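# Roll a folded necktie one turn from its fold

## Task

Starting from the folded end of the necktie, which has not been rolled yet, roll it up by exactly one complete turn. The roll must sit low on the table, and the remainder of the tie must lie flat on the table, extending straight away from the roll at a right angle to it. Release the tie and move the grippers away at the end; the result only counts if it stays that way without the robot holding anything in place.

## Robot and tools

Robot: two arms, left_arm and right_arm, each ending in a parallel two-finger gripper. The fingers extend along the gripper's own +z axis and close along its y axis. The reported end_effector_position sits between the finger pads, roughly 1 cm short of the fingertips.

Frame: a single scene frame is used for everything. Its origin lies on the table surface midway between the arms; +z is up, +x points away from the robots over the table, and left_arm sits toward +y. The arm names do not tell you which side of a camera image an arm appears on. Reported hand positions can be somewhat wrong, more so when an arm is stretched out, and motions often finish a centimetre or more short, usually too low.

The row: every motion command uses a row of 16 numbers, always both arms even if one is idle. First 8 for left_arm: x, y, z (metres), qw, qx, qy, qz (orientation quaternion, w first), opening. Then the same 8 for right_arm. Position and quaternion are an absolute target pose in the scene frame, not an offset. Opening runs from -1 (closed) to +1 (fully open, 0.094 m). A pose more than 0.6 m from the arm's last reported position along any gripper axis is rejected. To hold an orientation steady, keep resending the same quaternion you chose rather than copying the slightly drifted one from the result. To keep an arm still, resend its whole pose from the last result taken before it stopped, plus the wanted opening.

execute_actions, argument actions (a list holding zero or one item) and optional pictures (boolean). An empty list just reports the state with images. An action item is {"rows": [...], "steps": n}: up to 15 rows, n from 1 to 15 (default 15), each step lasting 1/30 s; one row per step, the final row repeated if rows run out. An action needs at least 6 steps. A wait item is {"steps": n} with n up to 300, counted from the previous result, so your reply time eats into it. Images come back only for an empty list or when pictures is true. Note that the result is captured 6 steps before an action finishes; those 6 steps execute while you compose your next reply. Each step, the commanded pose is limited to within 70 mm and 16 degrees of the measured pose, so a distant target needs several actions; afterwards the arm only continues to its last limited pose. A Hand target line appears only when no steps are pending.

move, arguments target (one 16-number row as above) and speed (m/s, 0.002 to 0.5, default 0.25; rotation capped at twice that in rad/s). Both grippers travel in straight lines to their absolute poses, finishing together, over 0.5 to 10 s; longer paths get cut off at 10 s. Openings are applied at the start. Paths ignore obstacles and the other arm, and grippers may lag, wander, or overshoot the speed, especially near full extension. It returns a move: line with the outcome (done, off_target, moving, held, fault), which limits applied (paced = target clipped, held = a safety check blocked steps, after which motion may suddenly speed up), and each gripper's distance from its target. Images are included.

wait, argument seconds (0 to 10): lets the simulation run with no new command; returns images.

zoom_image, arguments camera (cam_high, cam_low, cam_roll_left, cam_roll_right, cam_left_wrist, cam_right_wrist) and region [x0, y0, x1, y1] in pixels of that camera's latest 504x504 image, origin top-left, at most 504 by 504.

finished_scene, argument scene (the current scene's number): ends and grades the scene irreversibly; the result tells whether the goal held and gives the next task if any.

Reading results: the state line shows each arm's position and quaternion. HELD marks steps where a clearance check withheld your command; a pose unreachable line names the arm affected. grip_measured is the finger opening on the command scale (each gripper off by up to about 1 mm, consistently). To grasp, command an opening below grip_measured: around 0.03 below for a firm hold, less for a gentle one. Very thin material (under about 2 mm, like cloth) is gripped with less force. Joint torques include offsets, friction and noise, so treat them as rough contact hints. MOTOR HOT appears from 75 °C; at 90 °C the arm halts for 10 s, and at 100 °C it goes limp and drops; these show as OVER-TEMPERATURE FAULT lines. Avoid long loaded holds.

Cautions: never let the arms collide or shove each other. Fast contacts hit hard, and targets set far beyond a contact point press hard; approach the table and tie slowly with targets just at the surface. Avoid dropping, slipping, or flinging the tie. Joint ranges (rad), base to gripper: waist -2.618 to 3.054, shoulder 0.000 to 3.142, elbow 0.000 to 3.142, wrist pitch -1.571 to 1.571, wrist yaw -1.571 to 1.571, wrist roll -2.094 to 2.094. Finish by opening the grippers and lifting clear so the roll stays on its own.

Each tool is called after "Call:" as name([rows], argument=value, ...), one row to a line, values as JSON.

## Session

Call:
execute_actions(actions=[])

Scene clock: 0.00 s of 6000.00 s.
left_arm: end_effector_position=(+0.3249, +0.3484, +0.4144) grip_measured=+1.000 end_effector_quat_wxyz=(+0.709, -0.072, +0.698, +0.067) | right_arm: end_effector_position=(+0.3572, -0.2872, +0.3964) grip_measured=+1.000 end_effector_quat_wxyz=(+0.698, -0.012, +0.716, +0.007)
Joint positions: left_arm=[-0.005  1.042  1.059 -0.002  0.006 -0.008  0.094] | right_arm=[-0.004  1.063  1.036  0.001  0.001 -0.007  0.094]
Joint velocities: left_arm=[-0.002 -0.017 -0.007  0.051 -0.007 -0.066  0.   ] | right_arm=[-0.002  0.002 -0.007  0.022  0.007  0.051  0.   ]
Joint torques (N m, as the arm reports them, + toward a larger angle): no reading
Hand target (left_arm): +0.322, +0.348, +0.424; +0.718, -0.071, +0.690, +0.068
Hand target (right_arm): +0.355, -0.287, +0.398; +0.698, -0.011, +0.716, +0.007

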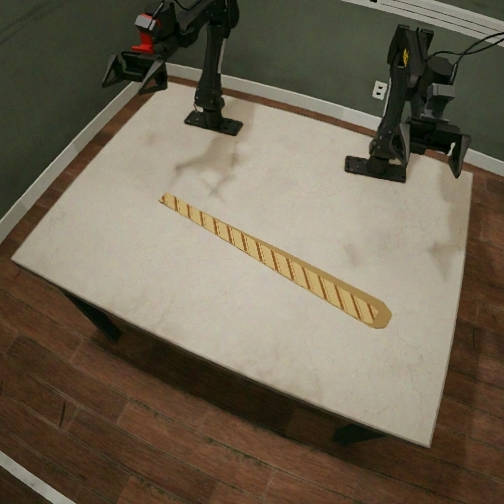

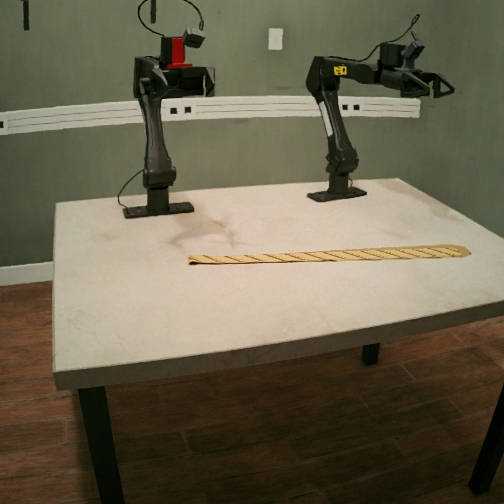

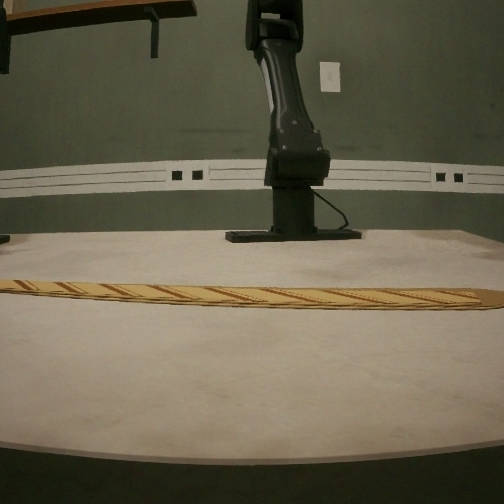

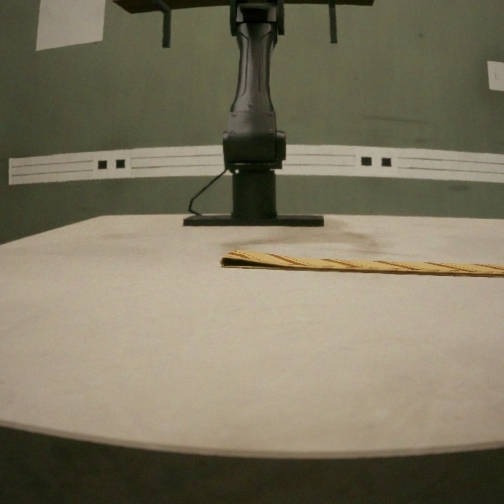

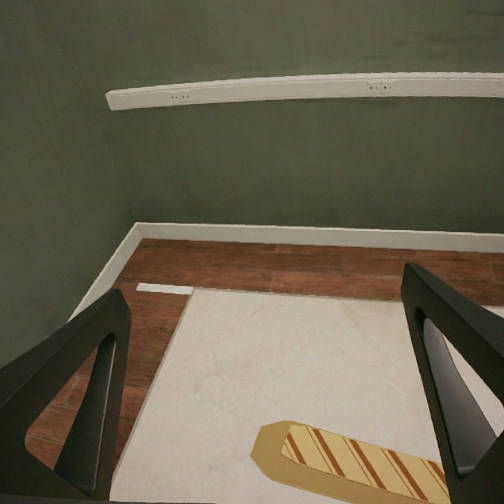

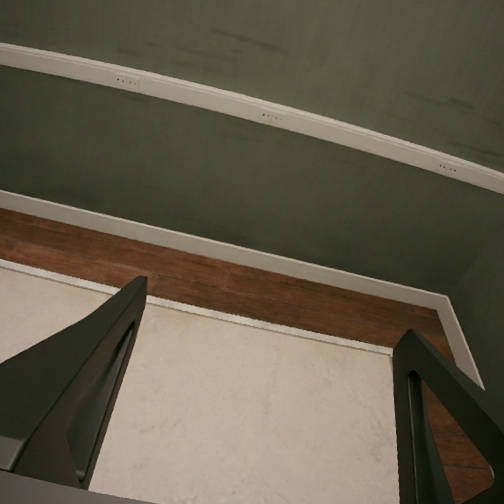

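Call:
move(target=[0.3249,0.3484,0.4144,0.709,-0.072,0.698,0.067,1,0.337,-0.325,0.035,0.034,0.066,0.884,0.459,-0.36], speed=0.4)

Scene clock: 3.20 s of 6000.00 s.
left_arm: end_effector_position=(+0.3249, +0.3484, +0.4144) grip_measured=+1.000 end_effector_quat_wxyz=(+0.709, -0.072, +0.698, +0.067) | right_arm: end_effector_position=(+0.3211, -0.3177, +0.0370) grip_measured=-0.358 end_effector_quat_wxyz=(+0.024, +0.068, +0.882, +0.467)
Joint positions: left_arm=[-0.005  1.042  1.059 -0.002  0.006 -0.008  0.094] | right_arm=[-0.496  2.236  1.474 -1.261 -0.894 -0.532  0.03 ]
Joint velocities: left_arm=[ 0.012 -0.012  0.002  0.066 -0.022  0.007  0.   ] | right_arm=[-0.017  0.007 -0.017 -0.051 -0.066  0.007  0.   ]
Joint torques (N m, as the arm reports them, + toward a larger angle): left_arm=[ 0.06 -2.36  5.92  1.74  0.02 -0.01] | right_arm=[-0.51 -9.36  7.73 -0.62 -0.49 -0.12]
Hand target (left_arm): +0.325, +0.348, +0.414; +0.709, -0.072, +0.698, +0.067
Hand target (right_arm): +0.328, -0.323, +0.039; +0.036, +0.063, +0.881, +0.468
Off the commanded pose (left_arm): 0.000 m, 0 deg.
Off the commanded pose (right_arm): 0.018 m, 2 deg.
Kept back: nothing.
move: off_target (right_arm)

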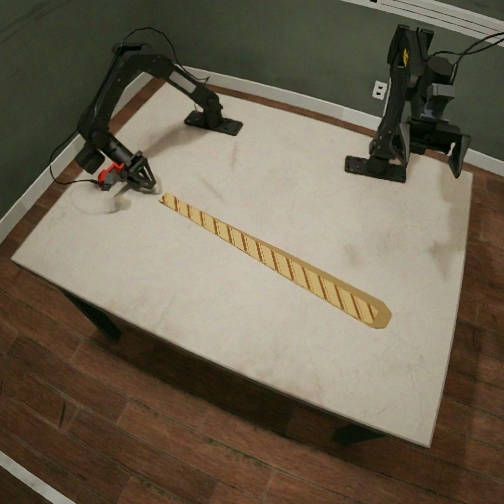

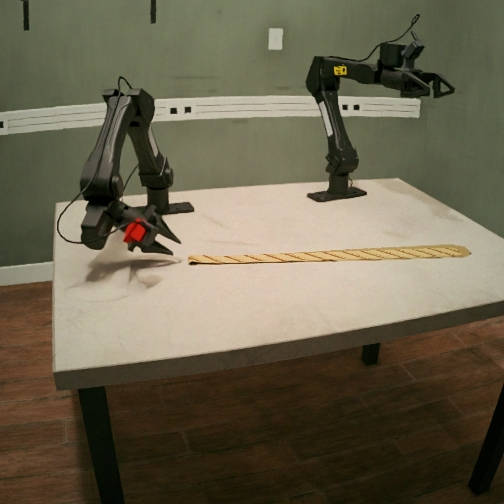

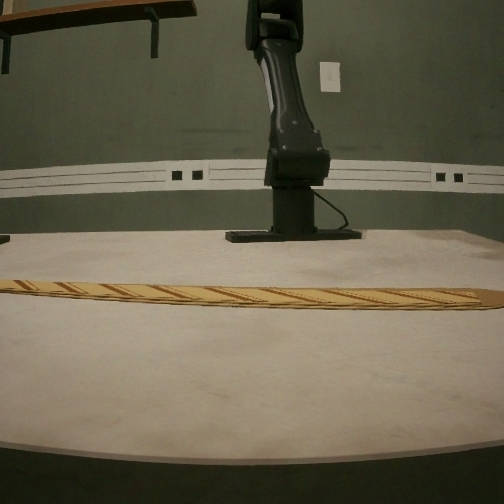

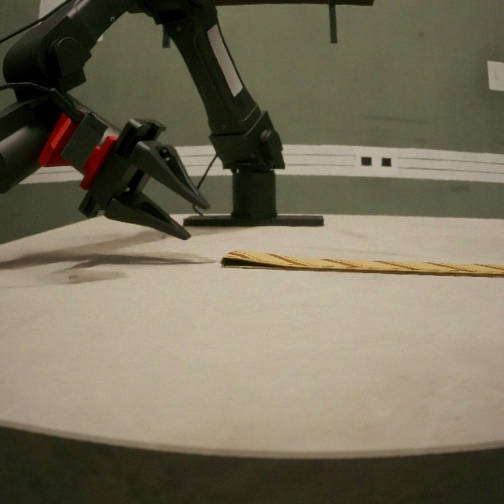

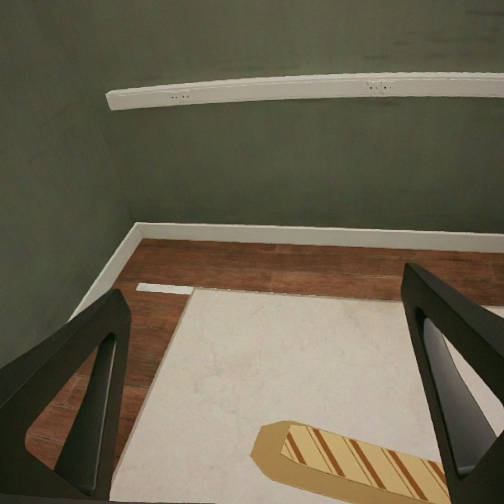

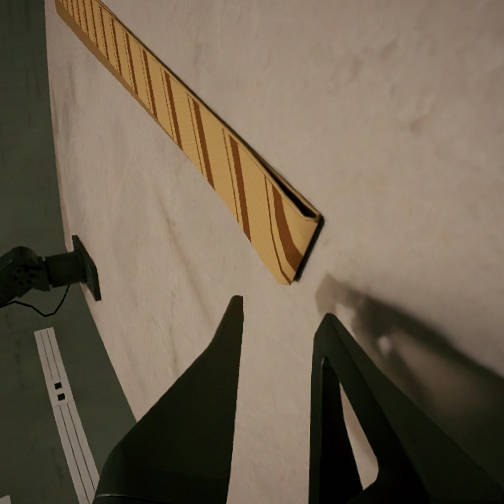

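Call:
move(target=[0.3249,0.3484,0.4144,0.709,-0.072,0.698,0.067,1,0.337,-0.297,0.013,0.034,0.066,0.884,0.459,-0.36], speed=0.07)

Scene clock: 5.40 s of 6000.00 s.
left_arm: end_effector_position=(+0.3249, +0.3484, +0.4144) grip_measured=+1.000 end_effector_quat_wxyz=(+0.709, -0.072, +0.698, +0.067) | right_arm: end_effector_position=(+0.3409, -0.3037, +0.0213) grip_measured=-0.358 end_effector_quat_wxyz=(+0.044, +0.060, +0.891, +0.447)
Joint positions: left_arm=[-0.005  1.042  1.059 -0.002  0.006 -0.008  0.094] | right_arm=[-0.434  2.236  1.445 -1.088 -0.895 -0.417  0.03 ]
Joint velocities: left_arm=[-0.007 -0.007 -0.002 -0.095 -0.11  -0.095  0.   ] | right_arm=[ 0.002 -0.002 -0.012  0.081  0.022  0.11   0.001]
Joint torques (N m, as the arm reports them, + toward a larger angle): left_arm=[ 0.05 -2.36  5.95  1.75  0.   -0.02] | right_arm=[ 0.43 -9.06  3.42 -0.21 -0.6   0.06]
Hand target (left_arm): +0.325, +0.348, +0.414; +0.709, -0.072, +0.698, +0.067
Hand target (right_arm): +0.336, -0.297, +0.013; +0.034, +0.066, +0.886, +0.459
Off the commanded pose (left_arm): 0.000 m, 0 deg.
Off the commanded pose (right_arm): 0.011 m, 2 deg.
Kept back: nothing.
move: off_target (right_arm)

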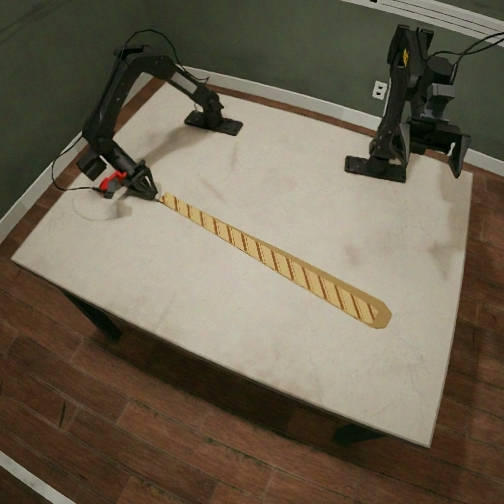

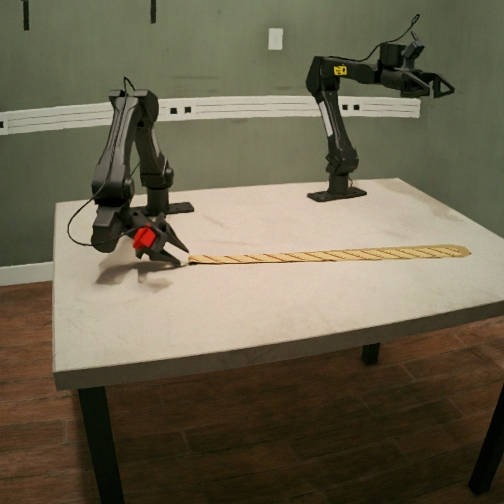

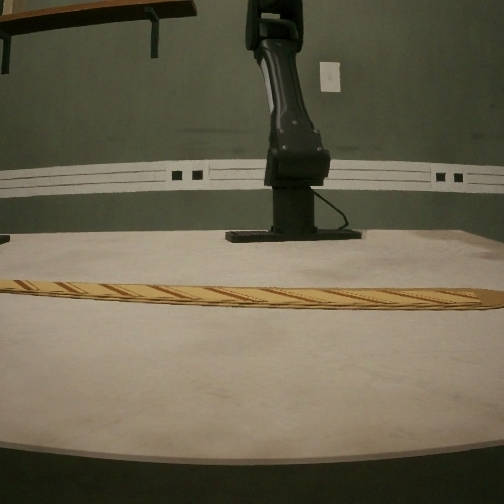

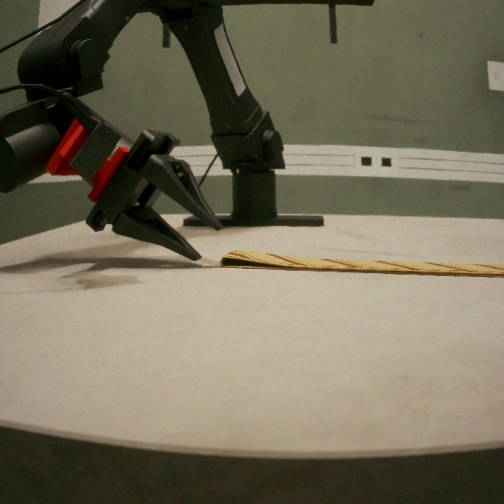

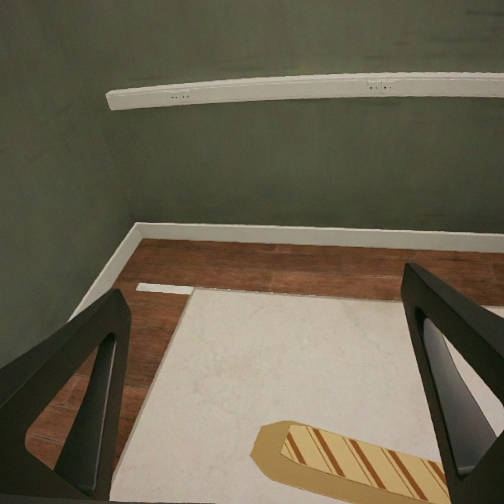

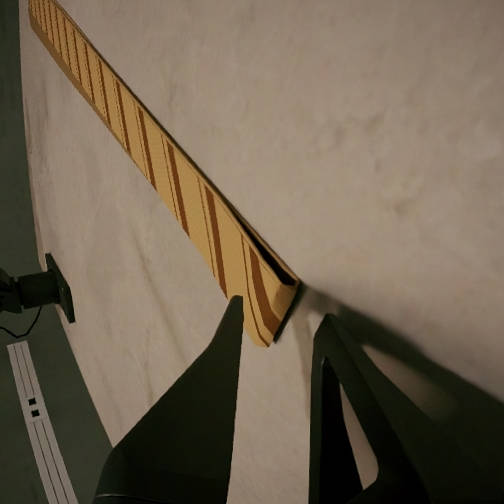

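Call:
execute_actions([
  {"rows":[[0.3249,0.3484,0.4144,0.709,-0.072,0.698,0.067,1,0.326,-0.292,0.009,0.034,0.066,0.884,0.459,-0.36]],"steps":15},
])

Call:
move(target=[0.3249,0.3484,0.4144,0.709,-0.072,0.698,0.067,1,0.33,-0.26,0.011,0.034,0.066,0.884,0.459,-0.36], speed=0.05)

Scene clock: 6.03 s of 6000.00 s.
left_arm: end_effector_position=(+0.3249, +0.3484, +0.4144) grip_measured=+1.000 end_effector_quat_wxyz=(+0.709, -0.072, +0.698, +0.067) | right_arm: end_effector_position=(+0.3306, -0.2952, +0.0160) grip_measured=-0.358 end_effector_quat_wxyz=(+0.037, +0.071, +0.881, +0.466)
Joint positions: left_arm=[-0.005  1.042  1.059 -0.002  0.006 -0.008  0.094] | right_arm=[-0.434  2.233  1.383 -1.061 -0.931 -0.415  0.03 ]
Joint velocities: left_arm=[-0.012 -0.002 -0.002  0.007 -0.007  0.007  0.   ] | right_arm=[ 0.002 -0.017 -0.007 -0.037 -0.022 -0.11  -0.   ]
Joint torques (N m, as the arm reports them, + toward a larger angle): left_arm=[-0.03 -2.3   5.91  1.73  0.   -0.02] | right_arm=[  0.62 -10.68   2.67  -0.08  -0.29   0.07]
Steps of this call (steps 1 to 10: nothing new was sent; steps 11 to 19: the first 9 steps of this action). Readings (end_effector_position):
11: left_arm (+0.3249, +0.3484, +0.4144) | right_arm (+0.3404, -0.3032, +0.0197)
12: left_arm (+0.3249, +0.3484, +0.4144) | right_arm (+0.3378, -0.3019, +0.0177)
14: left_arm (+0.3249, +0.3484, +0.4144) | right_arm (+0.3318, -0.2972, +0.0156)
18: left_arm (+0.3249, +0.3484, +0.4144) | right_arm (+0.3306, -0.2952, +0.0159)
19: the state above

Scene clock: 7.30 s of 6000.00 s.
left_arm: end_effector_position=(+0.3249, +0.3484, +0.4144) grip_measured=+1.000 end_effector_quat_wxyz=(+0.709, -0.072, +0.698, +0.067) | right_arm: end_effector_position=(+0.3337, -0.2636, +0.0158) grip_measured=-0.358 end_effector_quat_wxyz=(+0.032, +0.073, +0.880, +0.468)
Joint positions: left_arm=[-0.005  1.042  1.059 -0.002  0.006 -0.008  0.094] | right_arm=[-0.349  2.187  1.309 -0.933 -0.956 -0.278  0.03 ]
Joint velocities: left_arm=[ 0.007 -0.002 -0.012 -0.007  0.007  0.051  0.   ] | right_arm=[-0.002 -0.002 -0.012  0.11   0.037 -0.022 -0.001]
Joint torques (N m, as the arm reports them, + toward a larger angle): left_arm=[ 0.04 -2.36  5.88  1.74  0.01 -0.02] | right_arm=[  0.75 -10.86   3.01   0.12  -0.29   0.05]
Hand target (left_arm): +0.325, +0.348, +0.414; +0.709, -0.072, +0.698, +0.067
Hand target (right_arm): +0.330, -0.260, +0.011; +0.033, +0.066, +0.885, +0.459
Off your previous action's commanded pose (left_arm): 0.000 m, 0 deg at its last step (step 6 of this call).
Off your previous action's commanded pose (right_arm): 0.009 m, 1 deg at its last step (step 6 of this call).
Off the commanded pose (left_arm): 0.000 m, 0 deg.
Off the commanded pose (right_arm): 0.007 m, 1 deg.
Kept back: nothing.
move: done

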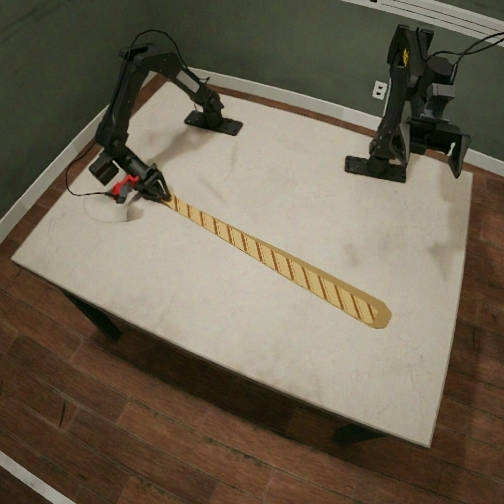

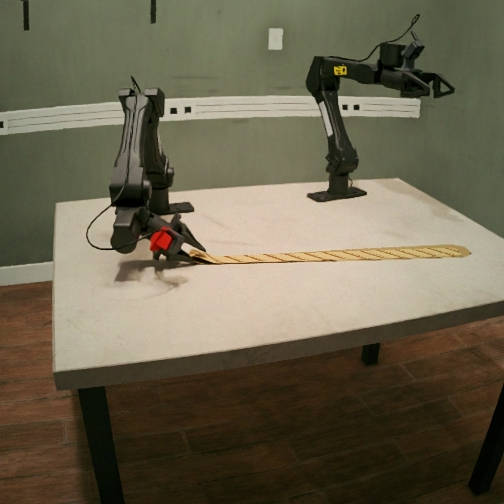

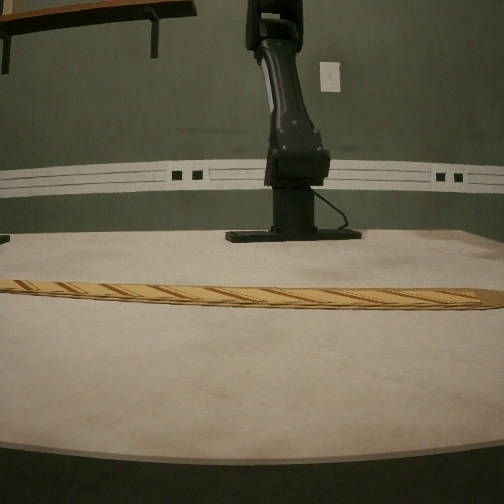

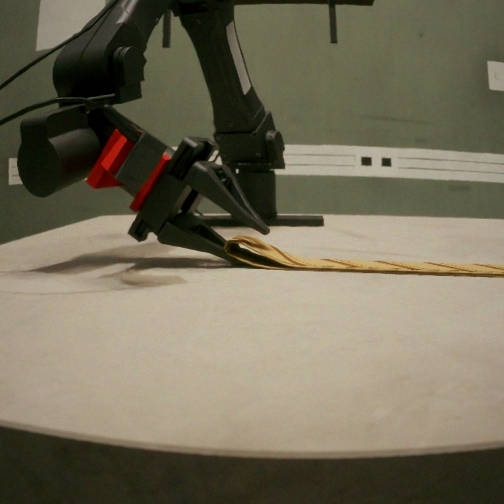

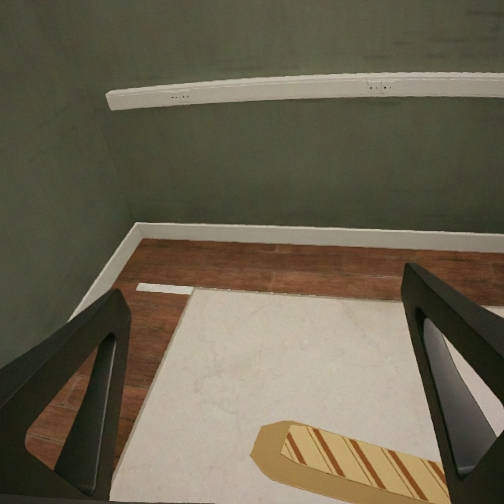

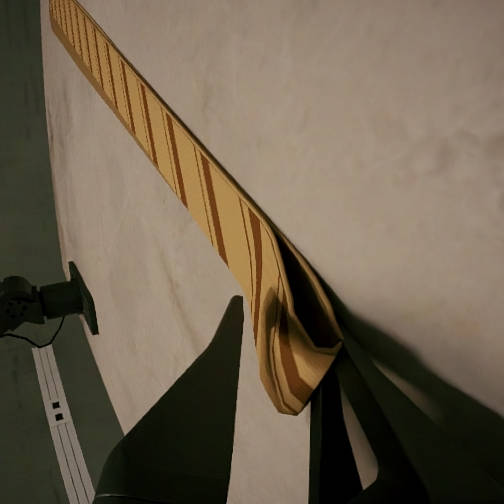

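Call:
execute_actions([
  {"rows":[[0.3249,0.3484,0.4144,0.709,-0.072,0.698,0.067,1,0.333,-0.263,0.018,0.034,0.066,0.884,0.459,-1]],"steps":10},
])

Call:
move(target=[0.3249,0.3484,0.4144,0.709,-0.072,0.698,0.067,1,0.329,-0.32,0.035,0.034,0.066,0.884,0.459,-1], speed=0.15)

Call:
move(target=[0.3249,0.3484,0.4144,0.709,-0.072,0.698,0.067,1,0.336,-0.285,0.045,0,0.074,0.997,0,-1], speed=0.35)

Scene clock: 7.67 s of 6000.00 s.
left_arm: end_effector_position=(+0.3249, +0.3484, +0.4144) grip_measured=+1.000 end_effector_quat_wxyz=(+0.709, -0.072, +0.698, +0.067) | right_arm: end_effector_position=(+0.3328, -0.2648, +0.0139) grip_measured=-0.948 end_effector_quat_wxyz=(+0.030, +0.074, +0.883, +0.463)
Joint positions: left_arm=[-0.005  1.042  1.059 -0.002  0.006 -0.008  0.094] | right_arm=[-0.349  2.187  1.309 -0.932 -0.943 -0.274  0.002]
Joint velocities: left_arm=[-0.002  0.002  0.017  0.022 -0.007  0.037  0.   ] | right_arm=[-0.007 -0.012  0.017  0.007  0.066 -0.051 -0.   ]
Joint torques (N m, as the arm reports them, + toward a larger angle): left_arm=[-0.01 -2.37  5.94  1.74  0.02 -0.03] | right_arm=[  0.48 -11.07   5.12  -0.22  -0.47  -0.01]
Steps of this call (steps 1 to 7: nothing new was sent; steps 8 to 11: the first 4 steps of this action). Readings (end_effector_position):
8: left_arm (+0.3249, +0.3484, +0.4144) | right_arm (+0.3335, -0.2638, +0.0154)
9: left_arm (+0.3249, +0.3484, +0.4144) | right_arm (+0.3332, -0.2642, +0.0147)
11: the state above

Scene clock: 8.97 s of 6000.00 s.
left_arm: end_effector_position=(+0.3249, +0.3484, +0.4144) grip_measured=+1.000 end_effector_quat_wxyz=(+0.709, -0.072, +0.698, +0.067) | right_arm: end_effector_position=(+0.3229, -0.3175, +0.0345) grip_measured=-0.948 end_effector_quat_wxyz=(+0.027, +0.074, +0.885, +0.460)
Joint positions: left_arm=[-0.005  1.042  1.059 -0.002  0.006 -0.008  0.094] | right_arm=[-0.492  2.223  1.454 -1.219 -0.889 -0.493  0.002]
Joint velocities: left_arm=[ 0.007  0.002 -0.002  0.007 -0.037  0.051  0.   ] | right_arm=[-0.012  0.007  0.002  0.007 -0.007 -0.037  0.   ]
Joint torques (N m, as the arm reports them, + toward a larger angle): left_arm=[ 0.05 -2.36  5.91  1.75  0.01 -0.01] | right_arm=[ 0.03 -8.91  7.85 -0.58 -0.44 -0.1 ]
Hand target (left_arm): +0.325, +0.348, +0.414; +0.709, -0.072, +0.698, +0.067
Hand target (right_arm): +0.329, -0.320, +0.035; +0.035, +0.066, +0.884, +0.461
Off your previous action's commanded pose (left_arm): 0.000 m, 0 deg at its last step (step 6 of this call).
Off your previous action's commanded pose (right_arm): 0.006 m, 1 deg at its last step (step 6 of this call).
Off the commanded pose (left_arm): 0.000 m, 0 deg.
Off the commanded pose (right_arm): 0.007 m, 1 deg.
Kept back: nothing.
move: done

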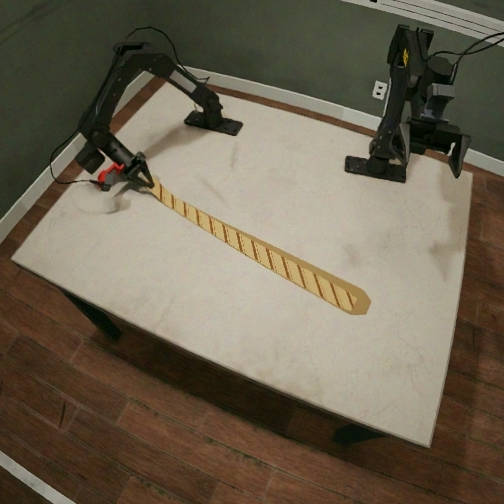

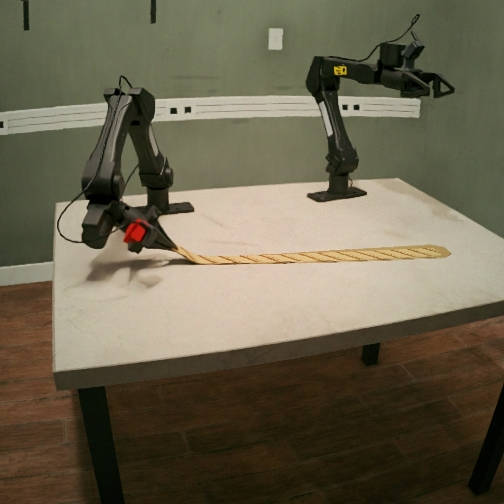

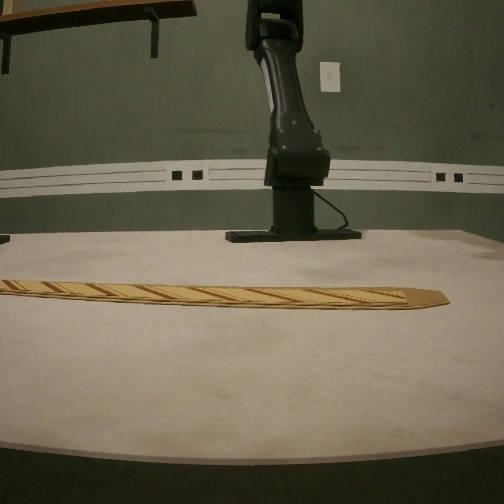

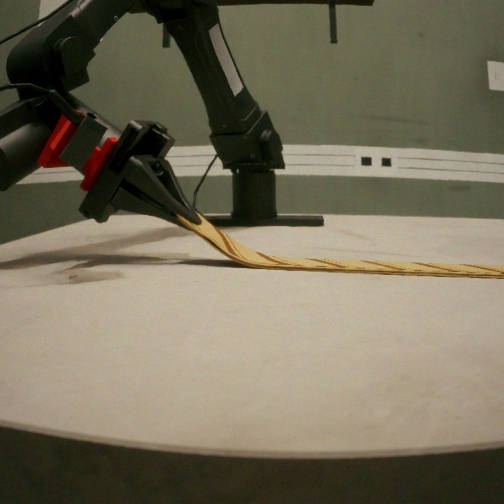

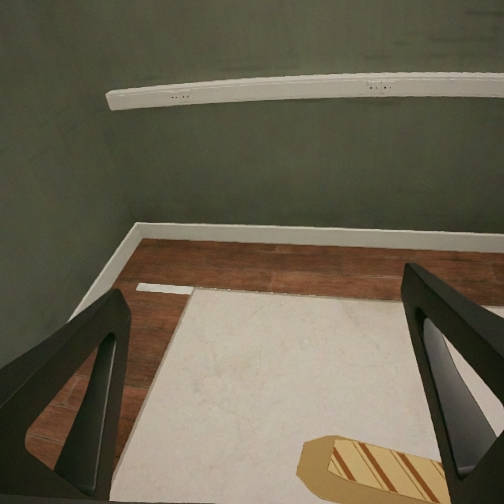

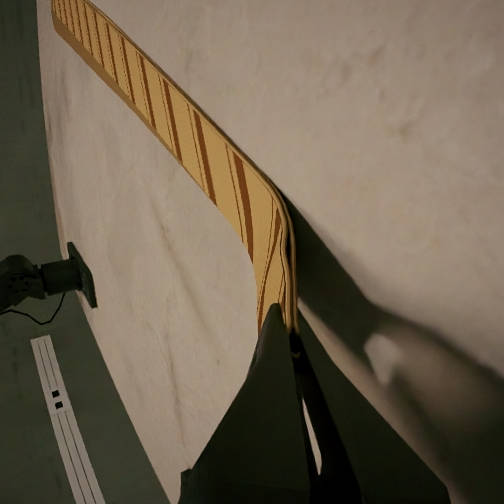

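Scene clock: 11.00 s of 6000.00 s.
left_arm: end_effector_position=(+0.3249, +0.3484, +0.4144) grip_measured=+1.000 end_effector_quat_wxyz=(+0.709, -0.072, +0.698, +0.067) | right_arm: end_effector_position=(+0.3282, -0.2870, +0.0361) grip_measured=-0.948 end_effector_quat_wxyz=(-0.014, +0.069, +0.998, -0.003)
Joint positions: left_arm=[-0.005  1.042  1.059 -0.002  0.006 -0.008  0.094] | right_arm=[-0.     1.978  1.429 -1.05   0.003  0.169  0.002]
Joint velocities: left_arm=[ 0.017  0.007  0.017  0.007 -0.007  0.022  0.   ] | right_arm=[-0.007  0.007  0.007 -0.051  0.051  0.007 -0.   ]
Joint torques (N m, as the arm reports them, + toward a larger angle): left_arm=[ 0.01 -2.33  5.95  1.74  0.01 -0.01] | right_arm=[ 0.19 -9.28  8.84  0.03  0.02  0.12]
Hand target (left_arm): +0.325, +0.348, +0.414; +0.709, -0.072, +0.698, +0.067
Hand target (right_arm): +0.336, -0.287, +0.044; -0.003, +0.073, +0.997, -0.006
Off the commanded pose (left_arm): 0.000 m, 0 deg.
Off the commanded pose (right_arm): 0.012 m, 2 deg.
Kept back: nothing.
move: off_target (right_arm)

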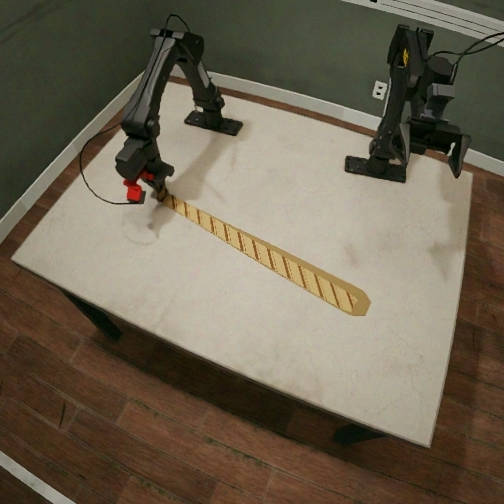

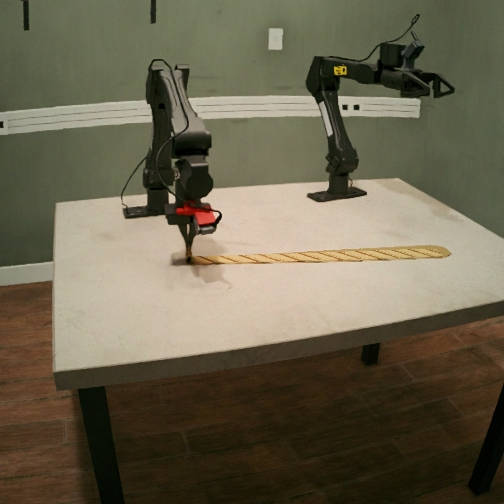

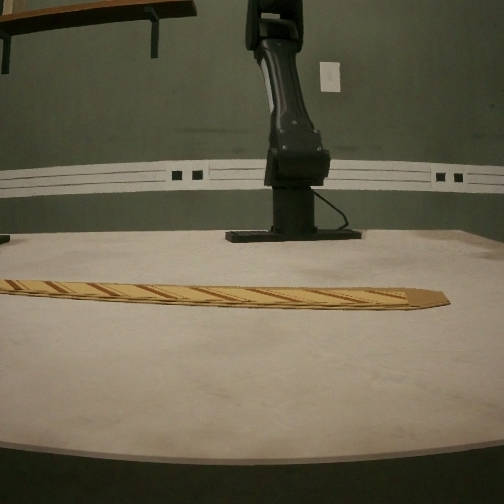

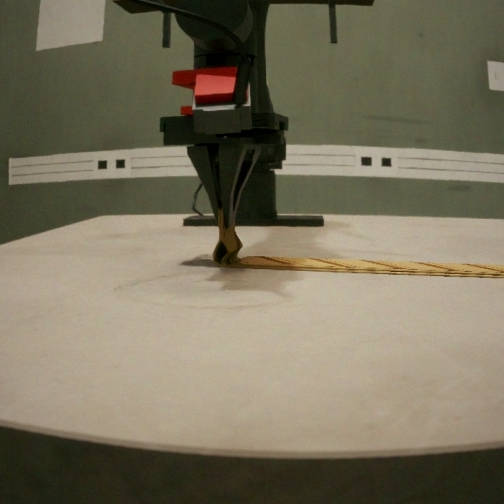

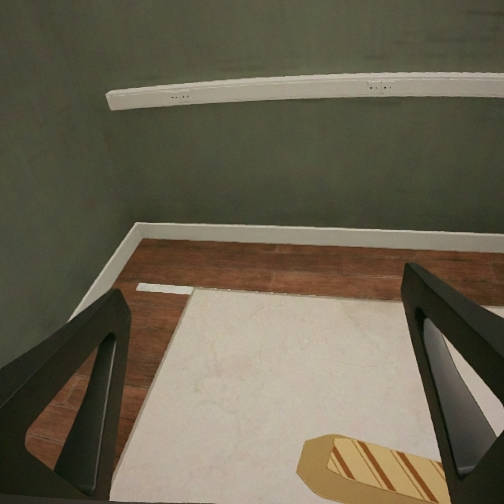

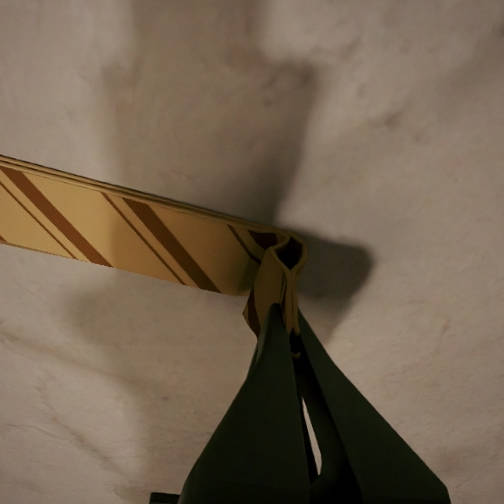

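Call:
move(target=[0.3249,0.3484,0.4144,0.709,-0.072,0.698,0.067,1,0.342,-0.25,0.033,-0.025,0.07,0.937,-0.342,-1], speed=0.3)

Call:
move(target=[0.3249,0.3484,0.4144,0.709,-0.072,0.698,0.067,1,0.347,-0.212,0.028,-0.022,0.07,0.951,-0.3,-0.6], speed=0.08)

Scene clock: 13.13 s of 6000.00 s.
left_arm: end_effector_position=(+0.3249, +0.3484, +0.4144) grip_measured=+1.000 end_effector_quat_wxyz=(+0.709, -0.072, +0.698, +0.067) | right_arm: end_effector_position=(+0.3366, -0.2525, +0.0332) grip_measured=-0.948 end_effector_quat_wxyz=(-0.035, +0.065, +0.937, -0.341)
Joint positions: left_arm=[-0.005  1.042  1.059 -0.002  0.006 -0.008  0.094] | right_arm=[ 0.358  2.345  1.808 -1.454  0.577  0.654  0.002]
Joint velocities: left_arm=[ 0.002  0.017 -0.002 -0.051  0.007 -0.022  0.   ] | right_arm=[-0.012 -0.022 -0.002 -0.066  0.007 -0.022 -0.001]
Joint torques (N m, as the arm reports them, + toward a larger angle): left_arm=[-0.01 -2.35  5.86  1.74  0.   -0.01] | right_arm=[  0.09 -10.16   8.2   -0.62   0.41   0.17]
Hand target (left_arm): +0.325, +0.348, +0.414; +0.709, -0.072, +0.698, +0.067
Hand target (right_arm): +0.343, -0.251, +0.034; -0.026, +0.070, +0.935, -0.346
Off the commanded pose (left_arm): 0.000 m, 0 deg.
Off the commanded pose (right_arm): 0.006 m, 1 deg.
Kept back: nothing.
move: done

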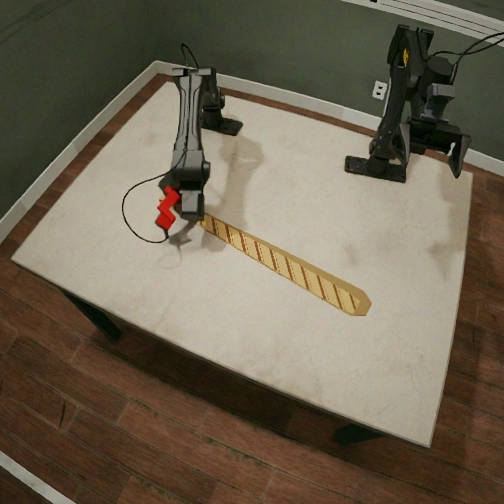

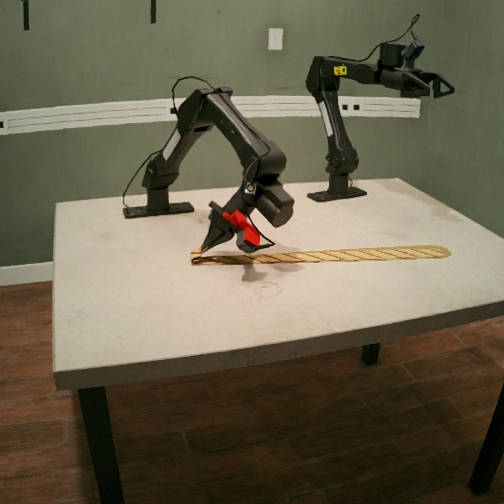

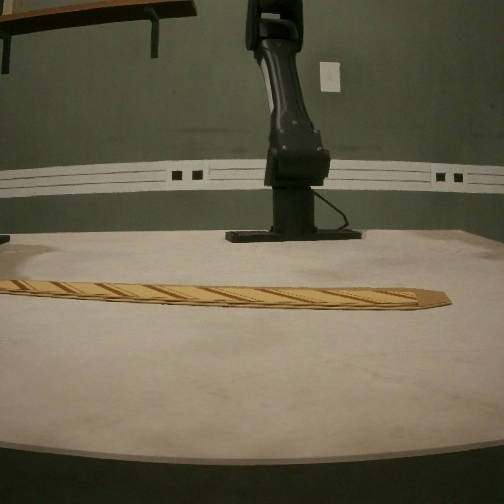

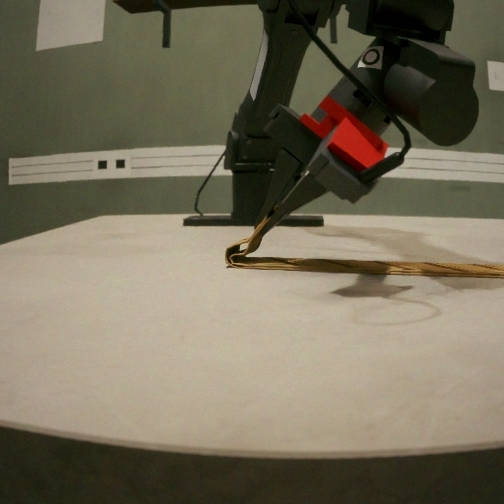

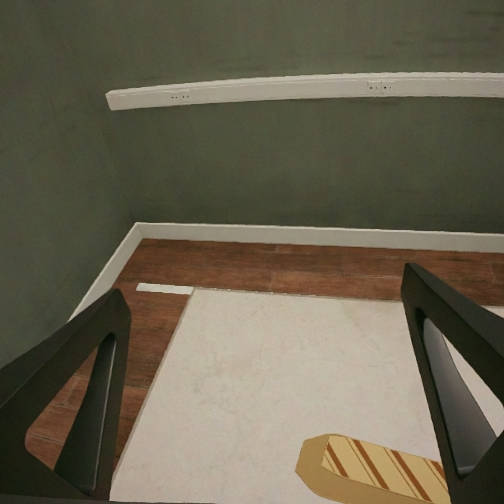

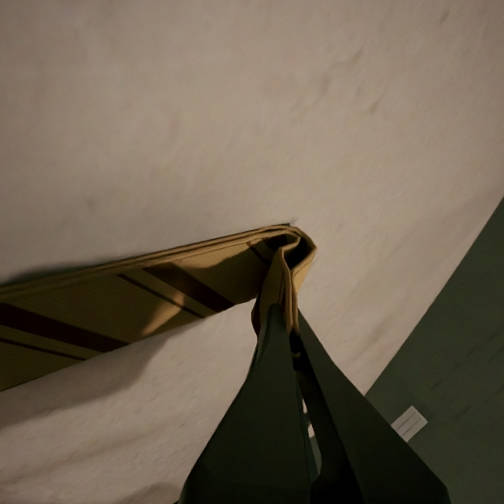

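Scene clock: 14.07 s of 6000.00 s.
left_arm: end_effector_position=(+0.3249, +0.3484, +0.4144) grip_measured=+1.000 end_effector_quat_wxyz=(+0.709, -0.072, +0.698, +0.067) | right_arm: end_effector_position=(+0.3425, -0.2169, +0.0286) grip_measured=-0.602 end_effector_quat_wxyz=(-0.027, +0.066, +0.951, -0.301)
Joint positions: left_arm=[-0.005  1.042  1.059 -0.002  0.006 -0.008  0.094] | right_arm=[ 0.407  2.377  1.889 -1.46   0.497  0.674  0.019]
Joint velocities: left_arm=[ 0.012  0.002 -0.007  0.022 -0.11  -0.066  0.   ] | right_arm=[-0.002 -0.002 -0.002 -0.007 -0.037  0.007  0.   ]
Joint torques (N m, as the arm reports them, + toward a larger angle): left_arm=[ 0.01 -2.32  5.91  1.74  0.02 -0.02] | right_arm=[  0.46 -10.43   8.4   -0.58   0.25   0.14]
Hand target (left_arm): +0.325, +0.348, +0.414; +0.709, -0.072, +0.698, +0.067
Hand target (right_arm): +0.347, -0.212, +0.028; -0.021, +0.070, +0.951, -0.300
Off the commanded pose (left_arm): 0.000 m, 0 deg.
Off the commanded pose (right_arm): 0.007 m, 1 deg.
Kept back: nothing.
move: done

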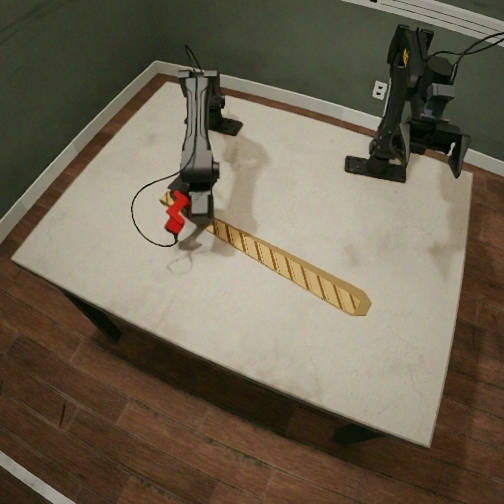

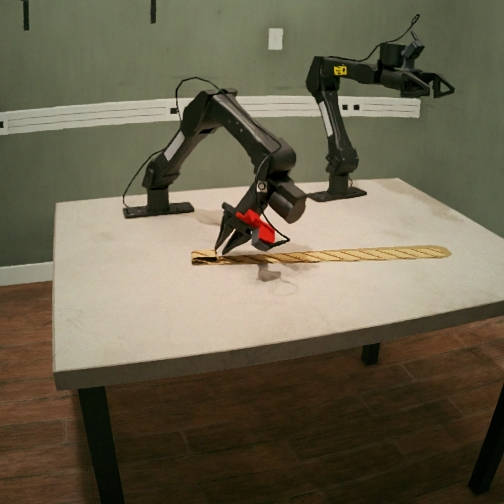

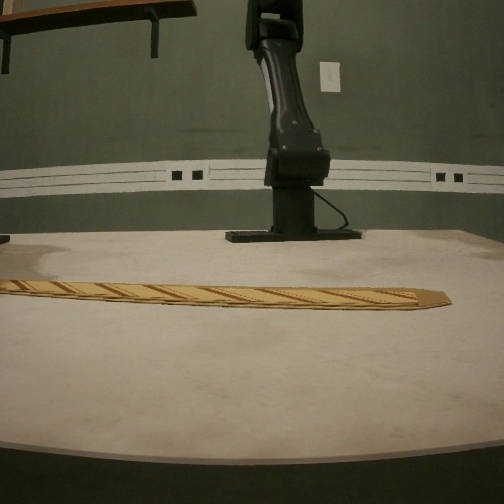

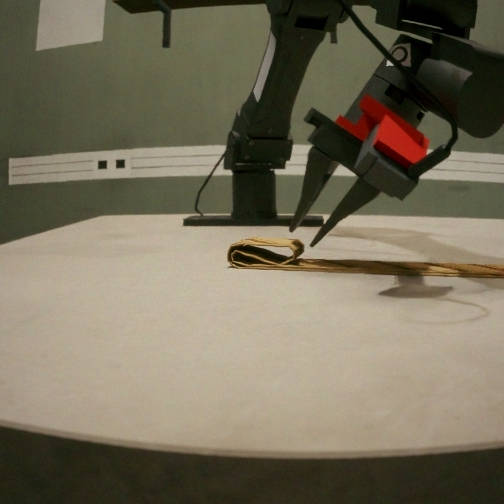

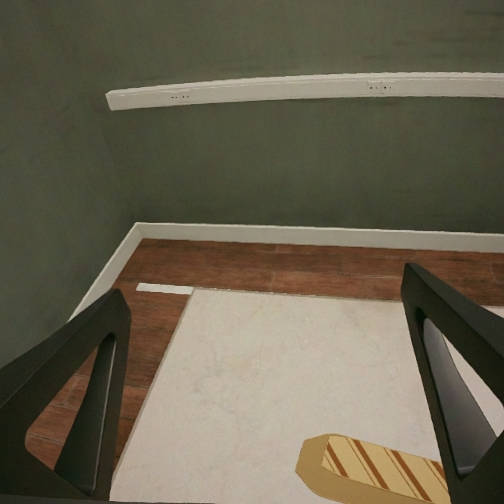

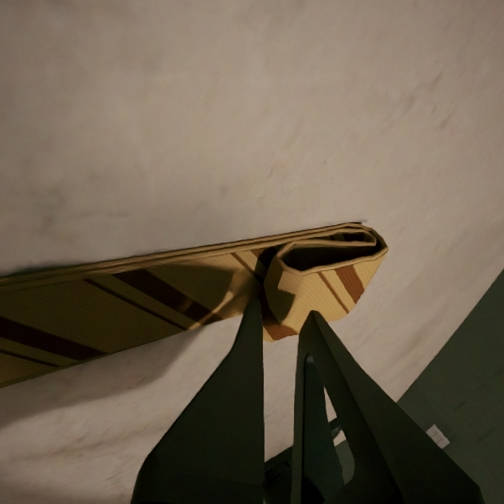

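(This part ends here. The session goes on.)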